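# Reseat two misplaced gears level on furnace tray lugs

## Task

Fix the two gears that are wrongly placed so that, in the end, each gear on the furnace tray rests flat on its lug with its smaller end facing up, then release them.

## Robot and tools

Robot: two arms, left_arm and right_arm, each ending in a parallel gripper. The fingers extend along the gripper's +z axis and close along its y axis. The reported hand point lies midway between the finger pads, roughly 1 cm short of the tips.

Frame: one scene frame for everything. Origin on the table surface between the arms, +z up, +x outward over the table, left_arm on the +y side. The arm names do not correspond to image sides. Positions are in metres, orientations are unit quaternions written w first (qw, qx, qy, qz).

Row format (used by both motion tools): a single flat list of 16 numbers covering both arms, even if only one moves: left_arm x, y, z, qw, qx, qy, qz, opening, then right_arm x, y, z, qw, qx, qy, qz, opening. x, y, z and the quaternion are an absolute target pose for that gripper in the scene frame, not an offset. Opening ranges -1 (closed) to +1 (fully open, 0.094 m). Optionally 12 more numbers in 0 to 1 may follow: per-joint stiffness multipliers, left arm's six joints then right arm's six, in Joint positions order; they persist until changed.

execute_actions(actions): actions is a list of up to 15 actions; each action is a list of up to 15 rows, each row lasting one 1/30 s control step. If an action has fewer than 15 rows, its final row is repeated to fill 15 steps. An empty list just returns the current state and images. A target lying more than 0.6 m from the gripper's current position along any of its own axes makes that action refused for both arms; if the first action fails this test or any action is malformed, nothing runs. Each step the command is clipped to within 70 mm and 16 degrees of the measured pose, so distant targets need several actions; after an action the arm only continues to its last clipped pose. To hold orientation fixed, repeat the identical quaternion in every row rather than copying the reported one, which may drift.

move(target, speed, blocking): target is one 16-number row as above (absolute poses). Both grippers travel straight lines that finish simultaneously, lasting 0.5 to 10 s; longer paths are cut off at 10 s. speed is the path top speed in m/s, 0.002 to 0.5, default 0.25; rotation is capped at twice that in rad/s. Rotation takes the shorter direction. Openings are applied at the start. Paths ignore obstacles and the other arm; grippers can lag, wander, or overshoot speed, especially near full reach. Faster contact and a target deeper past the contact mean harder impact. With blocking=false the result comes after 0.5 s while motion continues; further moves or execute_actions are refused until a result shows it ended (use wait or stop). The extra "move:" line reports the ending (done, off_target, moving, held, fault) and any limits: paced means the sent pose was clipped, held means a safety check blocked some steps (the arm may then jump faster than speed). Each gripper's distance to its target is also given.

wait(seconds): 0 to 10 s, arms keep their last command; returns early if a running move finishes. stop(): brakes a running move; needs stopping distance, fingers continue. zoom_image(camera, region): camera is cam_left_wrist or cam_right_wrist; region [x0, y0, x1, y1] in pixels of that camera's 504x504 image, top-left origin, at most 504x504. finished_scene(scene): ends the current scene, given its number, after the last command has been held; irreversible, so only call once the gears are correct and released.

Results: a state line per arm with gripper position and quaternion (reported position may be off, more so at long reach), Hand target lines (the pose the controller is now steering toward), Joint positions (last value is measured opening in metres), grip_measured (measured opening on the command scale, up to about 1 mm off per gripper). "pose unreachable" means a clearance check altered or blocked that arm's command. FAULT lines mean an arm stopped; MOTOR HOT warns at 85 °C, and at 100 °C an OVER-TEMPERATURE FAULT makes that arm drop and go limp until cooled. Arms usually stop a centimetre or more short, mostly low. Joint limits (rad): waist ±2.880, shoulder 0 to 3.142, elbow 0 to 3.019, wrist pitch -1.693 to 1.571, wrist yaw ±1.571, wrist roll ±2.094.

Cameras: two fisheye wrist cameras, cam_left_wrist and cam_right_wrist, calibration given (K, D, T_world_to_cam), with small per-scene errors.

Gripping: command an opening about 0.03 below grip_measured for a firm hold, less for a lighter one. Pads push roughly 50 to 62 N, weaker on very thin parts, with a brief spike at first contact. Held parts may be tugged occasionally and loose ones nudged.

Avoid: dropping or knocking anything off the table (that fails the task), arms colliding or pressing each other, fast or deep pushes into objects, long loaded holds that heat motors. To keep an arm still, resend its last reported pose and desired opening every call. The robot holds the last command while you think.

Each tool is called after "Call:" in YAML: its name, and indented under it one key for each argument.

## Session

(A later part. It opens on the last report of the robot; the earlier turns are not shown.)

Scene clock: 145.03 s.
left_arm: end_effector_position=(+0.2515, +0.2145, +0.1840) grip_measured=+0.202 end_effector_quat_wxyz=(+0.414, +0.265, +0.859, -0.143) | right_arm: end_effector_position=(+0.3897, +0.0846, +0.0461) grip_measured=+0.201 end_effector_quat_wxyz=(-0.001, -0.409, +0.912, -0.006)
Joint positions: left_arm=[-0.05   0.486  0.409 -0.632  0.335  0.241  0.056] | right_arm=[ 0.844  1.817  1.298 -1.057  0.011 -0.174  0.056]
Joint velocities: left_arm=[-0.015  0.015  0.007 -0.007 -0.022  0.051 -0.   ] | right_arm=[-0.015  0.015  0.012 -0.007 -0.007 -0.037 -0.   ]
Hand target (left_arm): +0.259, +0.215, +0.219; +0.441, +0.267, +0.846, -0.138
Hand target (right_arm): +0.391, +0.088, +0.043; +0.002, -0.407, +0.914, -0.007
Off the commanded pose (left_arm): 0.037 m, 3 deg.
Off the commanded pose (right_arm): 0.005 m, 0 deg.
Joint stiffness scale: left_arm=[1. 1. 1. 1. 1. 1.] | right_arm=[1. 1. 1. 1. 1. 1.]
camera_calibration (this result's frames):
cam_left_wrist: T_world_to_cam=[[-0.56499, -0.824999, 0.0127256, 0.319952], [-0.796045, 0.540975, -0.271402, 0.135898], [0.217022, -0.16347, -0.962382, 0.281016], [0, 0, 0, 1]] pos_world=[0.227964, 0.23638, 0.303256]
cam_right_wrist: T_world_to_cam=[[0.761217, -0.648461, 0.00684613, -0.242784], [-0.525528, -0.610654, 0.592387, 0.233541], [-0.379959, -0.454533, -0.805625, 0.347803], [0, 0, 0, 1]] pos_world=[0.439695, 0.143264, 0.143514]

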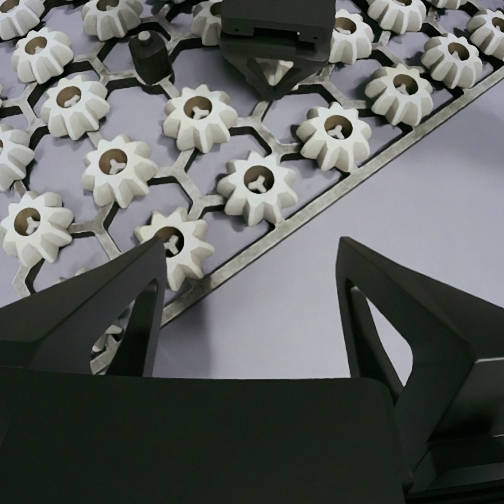

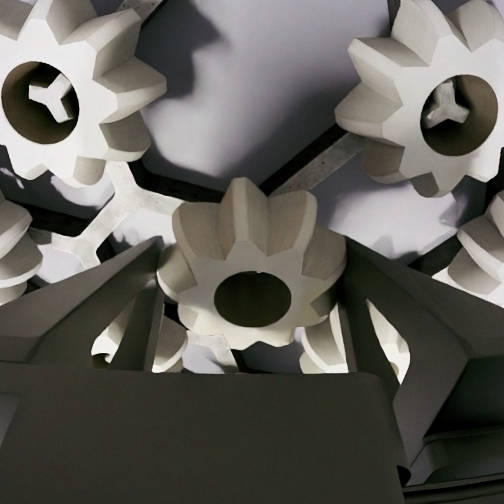

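Call:
execute_actions:
  actions:
    - [ [0.26,0.215,0.22,0.4403,0.2667,0.8459,-0.1388,0.2, 0.3914,0.0883,0.0424,0.0021,-0.4067,0.9135,-0.0072,0.162], [0.26,0.215,0.22,0.4403,0.2667,0.8459,-0.1388,0.2, 0.3914,0.0883,0.0418,0.0021,-0.4067,0.9135,-0.0072,0.162], [0.26,0.215,0.22,0.4403,0.2667,0.8459,-0.1388,0.2, 0.3914,0.0883,0.0412,0.0021,-0.4067,0.9135,-0.0072,0.162], [0.26,0.215,0.22,0.4403,0.2667,0.8459,-0.1388,0.2, 0.3914,0.0883,0.0406,0.0021,-0.4067,0.9135,-0.0072,0.162], [0.26,0.215,0.22,0.4403,0.2667,0.8459,-0.1388,0.2, 0.3914,0.0883,0.0400,0.0021,-0.4067,0.9135,-0.0072,0.162], [0.26,0.215,0.22,0.4403,0.2667,0.8459,-0.1388,0.2, 0.3914,0.0883,0.0394,0.0021,-0.4067,0.9135,-0.0072,0.162], [0.26,0.215,0.22,0.4403,0.2667,0.8459,-0.1388,0.2, 0.3914,0.0883,0.0388,0.0021,-0.4067,0.9135,-0.0072,0.162], [0.26,0.215,0.22,0.4403,0.2667,0.8459,-0.1388,0.2, 0.3914,0.0883,0.0382,0.0021,-0.4067,0.9135,-0.0072,0.162], [0.26,0.215,0.22,0.4403,0.2667,0.8459,-0.1388,0.2, 0.3914,0.0883,0.0376,0.0021,-0.4067,0.9135,-0.0072,0.162], [0.26,0.215,0.22,0.4403,0.2667,0.8459,-0.1388,0.2, 0.3914,0.0883,0.0370,0.0021,-0.4067,0.9135,-0.0072,0.162], [0.26,0.215,0.22,0.4403,0.2667,0.8459,-0.1388,0.2, 0.3914,0.0883,0.0364,0.0021,-0.4067,0.9135,-0.0072,0.162], [0.26,0.215,0.22,0.4403,0.2667,0.8459,-0.1388,0.2, 0.3914,0.0883,0.0358,0.0021,-0.4067,0.9135,-0.0072,0.162], [0.26,0.215,0.22,0.4403,0.2667,0.8459,-0.1388,0.2, 0.3914,0.0883,0.0352,0.0021,-0.4067,0.9135,-0.0072,0.162] ]

Call:
wait:
  seconds: 0.3

Call:
zoom_image:
  camera: "cam_right_wrist"
  region: [190, 240, 320, 350]

Scene clock: 146.47 s.
left_arm: end_effector_position=(+0.2515, +0.2145, +0.1840) grip_measured=+0.202 end_effector_quat_wxyz=(+0.414, +0.265, +0.859, -0.143) | right_arm: end_effector_position=(+0.3898, +0.0847, +0.0395) grip_measured=+0.201 end_effector_quat_wxyz=(-0.000, -0.409, +0.912, -0.006)
Joint positions: left_arm=[-0.05   0.486  0.409 -0.632  0.335  0.241  0.056] | right_arm=[ 0.844  1.825  1.291 -1.04   0.011 -0.174  0.056]
Joint velocities: left_arm=[-0.005  0.005 -0.007  0.002  0.007 -0.051  0.   ] | right_arm=[-0.005  0.034 -0.017  0.022 -0.007 -0.007 -0.002]
Hand target (left_arm): +0.259, +0.215, +0.219; +0.441, +0.267, +0.846, -0.138
Hand target (right_arm): +0.391, +0.088, +0.035; +0.002, -0.407, +0.914, -0.007
Off the commanded pose (left_arm): 0.037 m, 3 deg.
Off the commanded pose (right_arm): 0.006 m, 0 deg.
Joint stiffness scale: left_arm=[1. 1. 1. 1. 1. 1.] | right_arm=[1. 1. 1. 1. 1. 1.]
camera_calibration (this result's frames):
cam_left_wrist: T_world_to_cam=[[-0.56499, -0.824999, 0.0127256, 0.319952], [-0.796045, 0.540975, -0.271402, 0.135898], [0.217022, -0.16347, -0.962382, 0.281016], [0, 0, 0, 1]] pos_world=[0.227964, 0.23638, 0.303256]
cam_right_wrist: T_world_to_cam=[[0.76121, -0.648466, 0.00706952, -0.242773], [-0.52606, -0.611074, 0.591481, 0.237862], [-0.379236, -0.453961, -0.806288, 0.342239], [0, 0, 0, 1]] pos_world=[0.439721, 0.143284, 0.136968]

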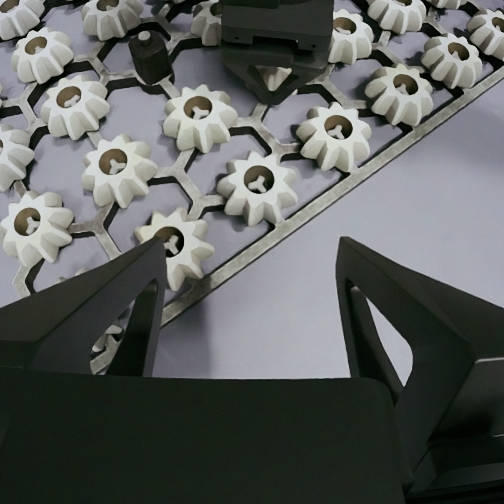

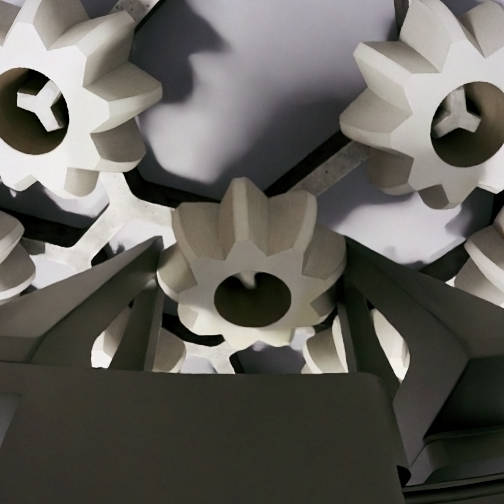

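Scene clock: 146.77 s.
left_arm: end_effector_position=(+0.2515, +0.2145, +0.1840) grip_measured=+0.202 end_effector_quat_wxyz=(+0.414, +0.265, +0.859, -0.143) | right_arm: end_effector_position=(+0.3895, +0.0845, +0.0379) grip_measured=+0.201 end_effector_quat_wxyz=(-0.002, -0.409, +0.912, -0.006)
Joint positions: left_arm=[-0.05   0.486  0.409 -0.632  0.335  0.241  0.056] | right_arm=[ 0.844  1.828  1.29  -1.039  0.011 -0.174  0.056]
Joint velocities: left_arm=[-0.005  0.005  0.007 -0.017  0.037 -0.022  0.   ] | right_arm=[-0.005  0.005  0.017 -0.032 -0.007  0.022 -0.001]
Hand target (left_arm): +0.259, +0.215, +0.219; +0.441, +0.267, +0.846, -0.138
Hand target (right_arm): +0.391, +0.088, +0.035; +0.002, -0.407, +0.914, -0.007
Off the commanded pose (left_arm): 0.037 m, 3 deg.
Off the commanded pose (right_arm): 0.005 m, 1 deg.
Joint stiffness scale: left_arm=[1. 1. 1. 1. 1. 1.] | right_arm=[1. 1. 1. 1. 1. 1.]
wait: 0.30 s; at rest by 0.17 s
camera_calibration (this result's frames):
cam_left_wrist: T_world_to_cam=[[-0.56499, -0.824999, 0.0127256, 0.319952], [-0.796045, 0.540975, -0.271402, 0.135898], [0.217022, -0.16347, -0.962382, 0.281016], [0, 0, 0, 1]] pos_world=[0.227964, 0.23638, 0.303256]
cam_right_wrist: T_world_to_cam=[[0.761225, -0.648455, 0.00654826, -0.242672], [-0.524818, -0.610093, 0.593593, 0.237824], [-0.380923, -0.455294, -0.804739, 0.341468], [0, 0, 0, 1]] pos_world=[0.439615, 0.143201, 0.135211]

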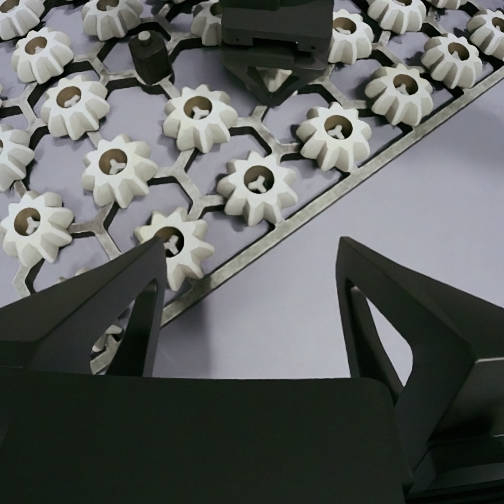

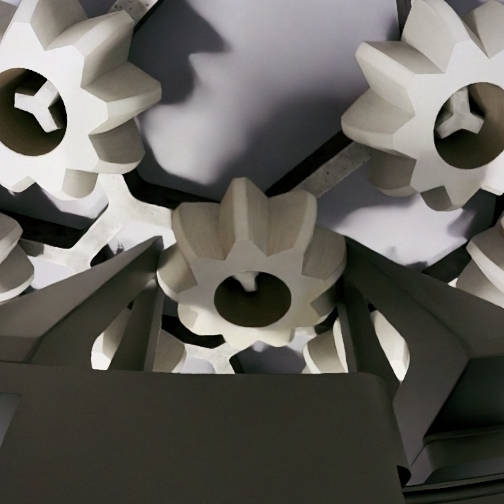

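Region (190, 240, 320, 350) of cam_right_wrist's 504x504 image, scaled by 3.877, with more detail than that image has; it fills the top 426 rows of this view, and the rest is white.

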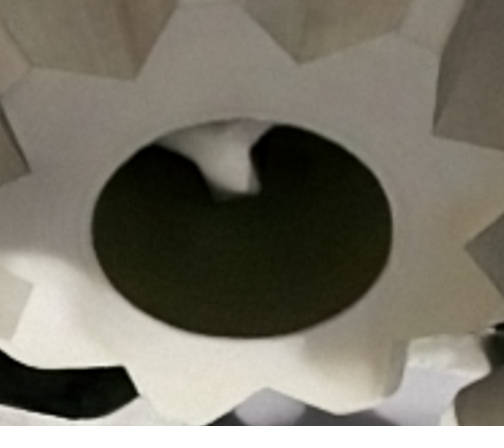

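Call:
execute_actions:
  actions:
    - [ [0.26,0.215,0.22,0.4403,0.2667,0.8459,-0.1388,0.2, 0.3914,0.0883,0.0347,0.0021,-0.4067,0.9135,-0.0072,0.162], [0.26,0.215,0.22,0.4403,0.2667,0.8459,-0.1388,0.2, 0.3914,0.0883,0.0342,0.0021,-0.4067,0.9135,-0.0072,0.162], [0.26,0.215,0.22,0.4403,0.2667,0.8459,-0.1388,0.2, 0.3914,0.0883,0.0337,0.0021,-0.4067,0.9135,-0.0072,0.162], [0.26,0.215,0.22,0.4403,0.2667,0.8459,-0.1388,0.2, 0.3914,0.0883,0.0332,0.0021,-0.4067,0.9135,-0.0072,0.162], [0.26,0.215,0.22,0.4403,0.2667,0.8459,-0.1388,0.2, 0.3914,0.0883,0.0327,0.0021,-0.4067,0.9135,-0.0072,0.162], [0.26,0.215,0.22,0.4403,0.2667,0.8459,-0.1388,0.2, 0.3914,0.0883,0.0322,0.0021,-0.4067,0.9135,-0.0072,0.162], [0.26,0.215,0.22,0.4403,0.2667,0.8459,-0.1388,0.2, 0.3914,0.0883,0.0317,0.0021,-0.4067,0.9135,-0.0072,0.162], [0.26,0.215,0.22,0.4403,0.2667,0.8459,-0.1388,0.2, 0.3914,0.0883,0.0312,0.0021,-0.4067,0.9135,-0.0072,0.162] ]

Call:
zoom_image:
  camera: "cam_right_wrist"
  region: [190, 240, 320, 350]

Scene clock: 147.90 s.
left_arm: end_effector_position=(+0.2515, +0.2145, +0.1840) grip_measured=+0.202 end_effector_quat_wxyz=(+0.414, +0.265, +0.859, -0.143) | right_arm: end_effector_position=(+0.3901, +0.0852, +0.0361) grip_measured=+0.201 end_effector_quat_wxyz=(+0.001, -0.409, +0.912, -0.006)
Joint positions: left_arm=[-0.05   0.486  0.409 -0.632  0.335  0.241  0.056] | right_arm=[ 0.845  1.83   1.287 -1.03   0.011 -0.174  0.056]
Joint velocities: left_arm=[ 0.015  0.005 -0.027 -0.012 -0.037 -0.022 -0.001] | right_arm=[ 0.005 -0.005  0.002 -0.012  0.066 -0.007  0.001]
Hand target (left_arm): +0.259, +0.215, +0.219; +0.441, +0.267, +0.846, -0.138
Hand target (right_arm): +0.391, +0.088, +0.031; +0.002, -0.407, +0.914, -0.007
Off the commanded pose (left_arm): 0.037 m, 3 deg.
Off the commanded pose (right_arm): 0.006 m, 0 deg.
Joint stiffness scale: left_arm=[1. 1. 1. 1. 1. 1.] | right_arm=[1. 1. 1. 1. 1. 1.]
camera_calibration (this result's frames):
cam_left_wrist: T_world_to_cam=[[-0.56499, -0.824999, 0.0127256, 0.319952], [-0.796045, 0.540975, -0.271402, 0.135898], [0.217022, -0.16347, -0.962382, 0.281016], [0, 0, 0, 1]] pos_world=[0.227964, 0.23638, 0.303256]
cam_right_wrist: T_world_to_cam=[[0.761447, -0.648185, 0.00744182, -0.242785], [-0.52671, -0.611973, 0.58997, 0.240665], [-0.377855, -0.453151, -0.807391, 0.339267], [0, 0, 0, 1]] pos_world=[0.439822, 0.14365, 0.133742]

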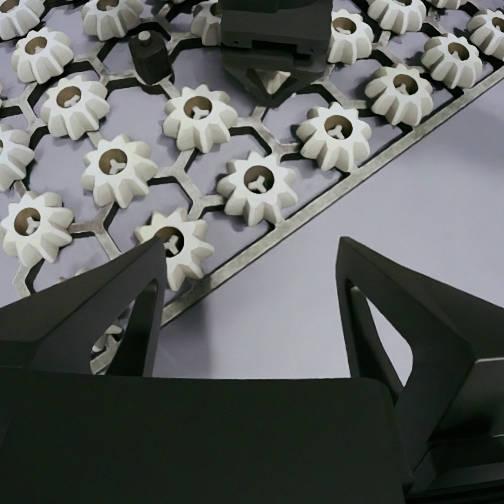

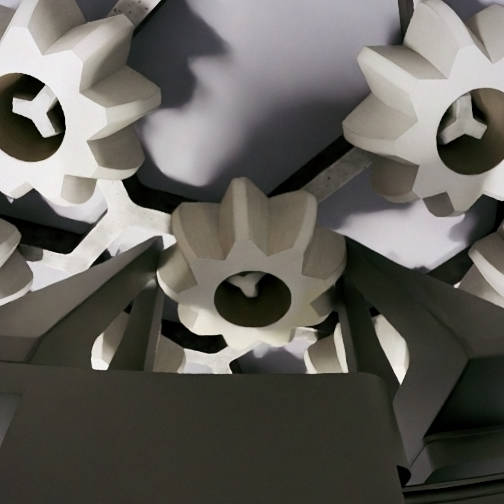

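Region (190, 240, 320, 350) of cam_right_wrist's 504x504 image, scaled by 3.877, with more detail than that image has; it fills the top 426 rows of this view, and the rest is white.

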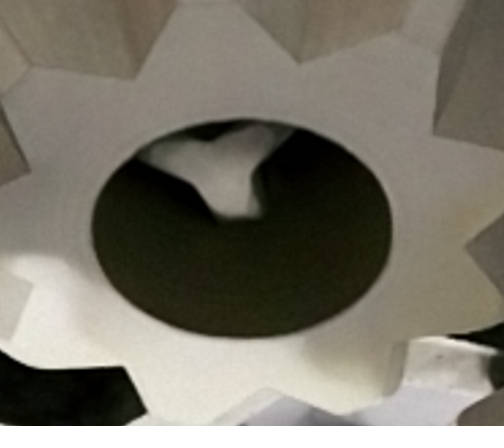

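Call:
execute_actions:
  actions:
    - [ [0.26,0.215,0.22,0.4403,0.2667,0.8459,-0.1388,0.2, 0.3914,0.0883,0.0320,0.0021,-0.4067,0.9135,-0.0072,0.172], [0.26,0.215,0.22,0.4403,0.2667,0.8459,-0.1388,0.2, 0.3914,0.0883,0.0325,0.0021,-0.4067,0.9135,-0.0072,0.182], [0.26,0.215,0.22,0.4403,0.2667,0.8459,-0.1388,0.2, 0.3914,0.0883,0.0325,0.0021,-0.4067,0.9135,-0.0072,0.192], [0.26,0.215,0.22,0.4403,0.2667,0.8459,-0.1388,0.2, 0.3914,0.0883,0.0325,0.0021,-0.4067,0.9135,-0.0072,0.202], [0.26,0.215,0.22,0.4403,0.2667,0.8459,-0.1388,0.2, 0.3914,0.0883,0.0325,0.0021,-0.4067,0.9135,-0.0072,0.212], [0.26,0.215,0.22,0.4403,0.2667,0.8459,-0.1388,0.2, 0.3914,0.0883,0.0325,0.0021,-0.4067,0.9135,-0.0072,0.225], [0.26,0.215,0.22,0.4403,0.2667,0.8459,-0.1388,0.2, 0.3914,0.0883,0.0325,0.0021,-0.4067,0.9135,-0.0072,0.25], [0.26,0.215,0.22,0.4403,0.2667,0.8459,-0.1388,0.2, 0.3914,0.0883,0.0325,0.0021,-0.4067,0.9135,-0.0072,0.29], [0.26,0.215,0.22,0.4403,0.2667,0.8459,-0.1388,0.2, 0.3914,0.0883,0.0325,0.0021,-0.4067,0.9135,-0.0072,0.33], [0.26,0.215,0.22,0.4403,0.2667,0.8459,-0.1388,0.2, 0.3914,0.0883,0.0325,0.0021,-0.4067,0.9135,-0.0072,0.37], [0.26,0.215,0.22,0.4403,0.2667,0.8459,-0.1388,0.2, 0.3914,0.0883,0.0325,0.0021,-0.4067,0.9135,-0.0072,0.41], [0.26,0.215,0.22,0.4403,0.2667,0.8459,-0.1388,0.2, 0.3914,0.0883,0.0325,0.0021,-0.4067,0.9135,-0.0072,0.45], [0.26,0.215,0.22,0.4403,0.2667,0.8459,-0.1388,0.2, 0.3914,0.0883,0.0325,0.0021,-0.4067,0.9135,-0.0072,0.48] ]

Scene clock: 149.20 s.
left_arm: end_effector_position=(+0.2515, +0.2145, +0.1840) grip_measured=+0.202 end_effector_quat_wxyz=(+0.414, +0.265, +0.859, -0.143) | right_arm: end_effector_position=(+0.3900, +0.0853, +0.0361) grip_measured=+0.477 end_effector_quat_wxyz=(+0.001, -0.409, +0.912, -0.006)
Joint positions: left_arm=[-0.05   0.486  0.409 -0.632  0.335  0.241  0.056] | right_arm=[ 0.845  1.83   1.287 -1.03   0.011 -0.174  0.069]
Joint velocities: left_arm=[-0.015 -0.015 -0.012 -0.027  0.007 -0.051 -0.   ] | right_arm=[-0.005  0.005 -0.007 -0.002 -0.022 -0.007  0.001]
Hand target (left_arm): +0.259, +0.215, +0.219; +0.441, +0.267, +0.846, -0.138
Hand target (right_arm): +0.391, +0.088, +0.033; +0.002, -0.407, +0.913, -0.007
Off the commanded pose (left_arm): 0.037 m, 3 deg.
Off the commanded pose (right_arm): 0.005 m, 0 deg.
Joint stiffness scale: left_arm=[1. 1. 1. 1. 1. 1.] | right_arm=[1. 1. 1. 1. 1. 1.]
camera_calibration (this result's frames):
cam_left_wrist: T_world_to_cam=[[-0.56499, -0.824999, 0.0127256, 0.319952], [-0.796045, 0.540975, -0.271402, 0.135898], [0.217022, -0.16347, -0.962382, 0.281016], [0, 0, 0, 1]] pos_world=[0.227964, 0.23638, 0.303256]
cam_right_wrist: T_world_to_cam=[[0.761694, -0.647894, 0.00744182, -0.242715], [-0.526477, -0.612174, 0.58997, 0.240622], [-0.377683, -0.453295, -0.807391, 0.339236], [0, 0, 0, 1]] pos_world=[0.43968, 0.143822, 0.133742]

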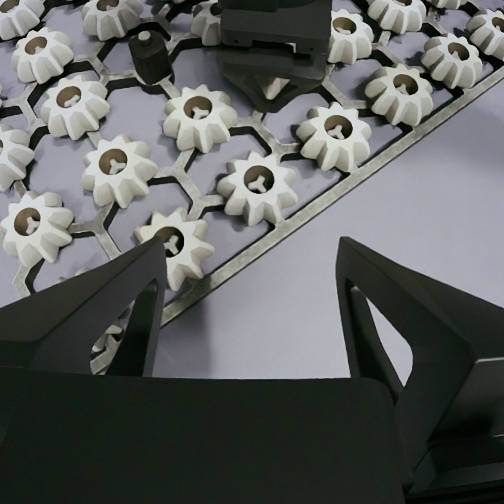

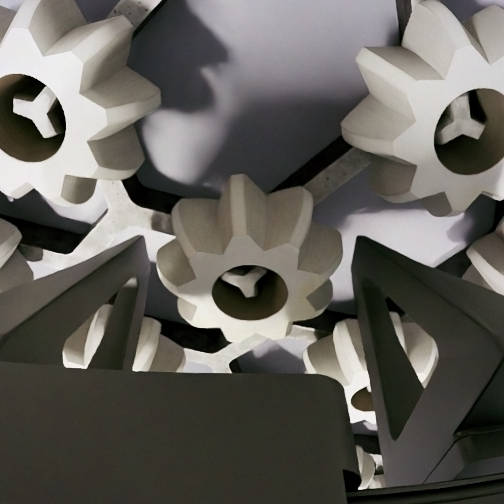

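Call:
execute_actions:
  actions:
    - [ [0.26,0.215,0.22,0.4403,0.2667,0.8459,-0.1388,0.2, 0.3936,0.0901,0.0372,0.0079,-0.4066,0.9134,-0.0055,0.50], [0.26,0.215,0.22,0.4403,0.2667,0.8459,-0.1388,0.2, 0.3958,0.0920,0.0419,0.0138,-0.4065,0.9133,-0.0038,0.50], [0.26,0.215,0.22,0.4403,0.2667,0.8459,-0.1388,0.2, 0.3980,0.0938,0.0466,0.0196,-0.4064,0.9132,-0.0021,0.50], [0.26,0.215,0.22,0.4403,0.2667,0.8459,-0.1388,0.2, 0.4001,0.0957,0.0514,0.0254,-0.4063,0.9131,-0.0005,0.50], [0.26,0.215,0.22,0.4403,0.2667,0.8459,-0.1388,0.2, 0.4023,0.0975,0.0561,0.0312,-0.4062,0.9130,0.0012,0.50], [0.26,0.215,0.22,0.4403,0.2667,0.8459,-0.1388,0.2, 0.4045,0.0994,0.0608,0.0371,-0.4061,0.9129,0.0029,0.50], [0.26,0.215,0.22,0.4403,0.2667,0.8459,-0.1388,0.2, 0.4067,0.1012,0.0655,0.0429,-0.4060,0.9128,0.0046,0.50], [0.26,0.215,0.22,0.4403,0.2667,0.8459,-0.1388,0.2, 0.4067,0.1012,0.0690,0.0429,-0.4060,0.9128,0.0046,0.50], [0.26,0.215,0.22,0.4403,0.2667,0.8459,-0.1388,0.2, 0.4067,0.1012,0.0725,0.0429,-0.4060,0.9128,0.0046,0.50], [0.26,0.215,0.22,0.4403,0.2667,0.8459,-0.1388,0.2, 0.4067,0.1012,0.0760,0.0429,-0.4060,0.9128,0.0046,0.50], [0.26,0.215,0.22,0.4403,0.2667,0.8459,-0.1388,0.2, 0.4067,0.1012,0.0800,0.0429,-0.4060,0.9128,0.0046,0.50], [0.26,0.215,0.22,0.4403,0.2667,0.8459,-0.1388,0.2, 0.4067,0.1012,0.0840,0.0429,-0.4060,0.9128,0.0046,0.50], [0.26,0.215,0.22,0.4403,0.2667,0.8459,-0.1388,0.2, 0.4067,0.1012,0.0880,0.0429,-0.4060,0.9128,0.0046,0.50], [0.26,0.215,0.22,0.4403,0.2667,0.8459,-0.1388,0.2, 0.4067,0.1012,0.0920,0.0429,-0.4060,0.9128,0.0046,0.50], [0.26,0.215,0.22,0.4403,0.2667,0.8459,-0.1388,0.2, 0.4067,0.1012,0.0960,0.0429,-0.4060,0.9128,0.0046,0.50] ]
    - [ [0.26,0.215,0.22,0.4403,0.2667,0.8459,-0.1388,0.2, 0.4067,0.1012,0.1000,0.0429,-0.4060,0.9128,0.0046,0.50], [0.26,0.215,0.22,0.4403,0.2667,0.8459,-0.1388,0.2, 0.4067,0.1012,0.1045,0.0429,-0.4060,0.9128,0.0046,0.50], [0.26,0.215,0.22,0.4403,0.2667,0.8459,-0.1388,0.2, 0.4067,0.1012,0.1090,0.0429,-0.4060,0.9128,0.0046,0.50], [0.26,0.215,0.22,0.4403,0.2667,0.8459,-0.1388,0.2, 0.4067,0.1012,0.1135,0.0429,-0.4060,0.9128,0.0046,0.50], [0.26,0.215,0.22,0.4403,0.2667,0.8459,-0.1388,0.2, 0.4067,0.1012,0.1180,0.0429,-0.4060,0.9128,0.0046,0.50], [0.26,0.215,0.22,0.4403,0.2667,0.8459,-0.1388,0.2, 0.4067,0.1012,0.1225,0.0429,-0.4060,0.9128,0.0046,0.50], [0.26,0.215,0.22,0.4403,0.2667,0.8459,-0.1388,0.2, 0.4067,0.1012,0.1270,0.0429,-0.4060,0.9128,0.0046,0.50], [0.26,0.215,0.22,0.4403,0.2667,0.8459,-0.1388,0.2, 0.4067,0.1012,0.1315,0.0429,-0.4060,0.9128,0.0046,0.50], [0.26,0.215,0.22,0.4403,0.2667,0.8459,-0.1388,0.2, 0.4067,0.1012,0.1360,0.0429,-0.4060,0.9128,0.0046,0.50], [0.26,0.215,0.22,0.4403,0.2667,0.8459,-0.1388,0.2, 0.4067,0.1012,0.1400,0.0429,-0.4060,0.9128,0.0046,0.50] ]

Scene clock: 151.73 s.
left_arm: end_effector_position=(+0.2515, +0.2145, +0.1840) grip_measured=+0.202 end_effector_quat_wxyz=(+0.414, +0.265, +0.859, -0.143) | right_arm: end_effector_position=(+0.3956, +0.0898, +0.1143) grip_measured=+0.498 end_effector_quat_wxyz=(+0.018, -0.409, +0.912, -0.001)
Joint positions: left_arm=[-0.05   0.486  0.409 -0.632  0.335  0.241  0.056] | right_arm=[ 0.845  1.737  1.383 -1.181  0.011 -0.174  0.07 ]
Joint velocities: left_arm=[-0.005 -0.005  0.007  0.002  0.037  0.022 -0.001] | right_arm=[-0.015 -0.034  0.061 -0.022 -0.022 -0.022  0.001]
Hand target (left_arm): +0.259, +0.215, +0.219; +0.441, +0.267, +0.846, -0.138
Hand target (right_arm): +0.406, +0.101, +0.140; +0.043, -0.406, +0.913, +0.005
Off the commanded pose (left_arm): 0.037 m, 3 deg.
Off the commanded pose (right_arm): 0.030 m, 3 deg.
Joint stiffness scale: left_arm=[1. 1. 1. 1. 1. 1.] | right_arm=[1. 1. 1. 1. 1. 1.]
camera_calibration (this result's frames):
cam_left_wrist: T_world_to_cam=[[-0.56499, -0.824999, 0.0127256, 0.319952], [-0.796045, 0.540975, -0.271402, 0.135898], [0.217022, -0.16347, -0.962382, 0.281016], [0, 0, 0, 1]] pos_world=[0.227964, 0.23638, 0.303256]
cam_right_wrist: T_world_to_cam=[[0.761135, -0.648431, 0.0144967, -0.245225], [-0.543066, -0.624917, 0.560855, 0.211194], [-0.354616, -0.434759, -0.827787, 0.397996], [0, 0, 0, 1]] pos_world=[0.442478, 0.146, 0.214562]

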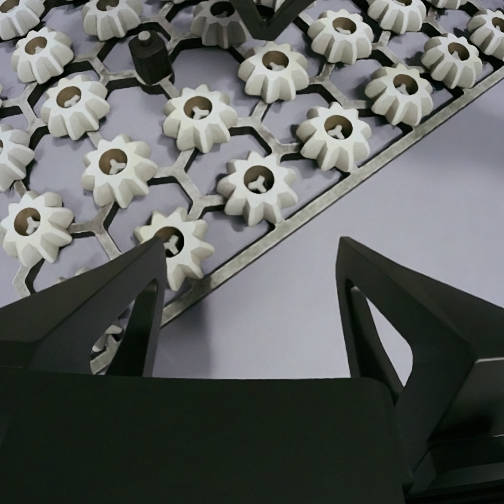

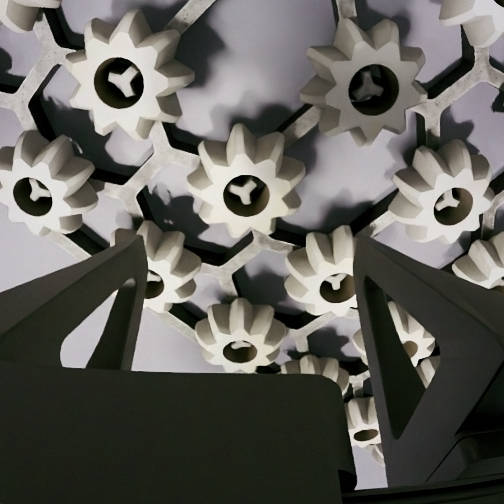

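Call:
zoom_image:
  camera: "cam_left_wrist"
  region: [150, 0, 400, 180]

Region (150, 0, 400, 180) of cam_left_wrist's 504x504 image, scaled by 2.016, with more detail than that image has; it fills the top 363 rows of this view, and the rest is white.

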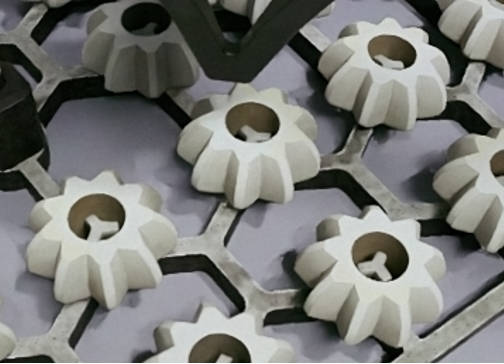

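Call:
finished_scene:
  scene: 1

The scene is finished: the task was done.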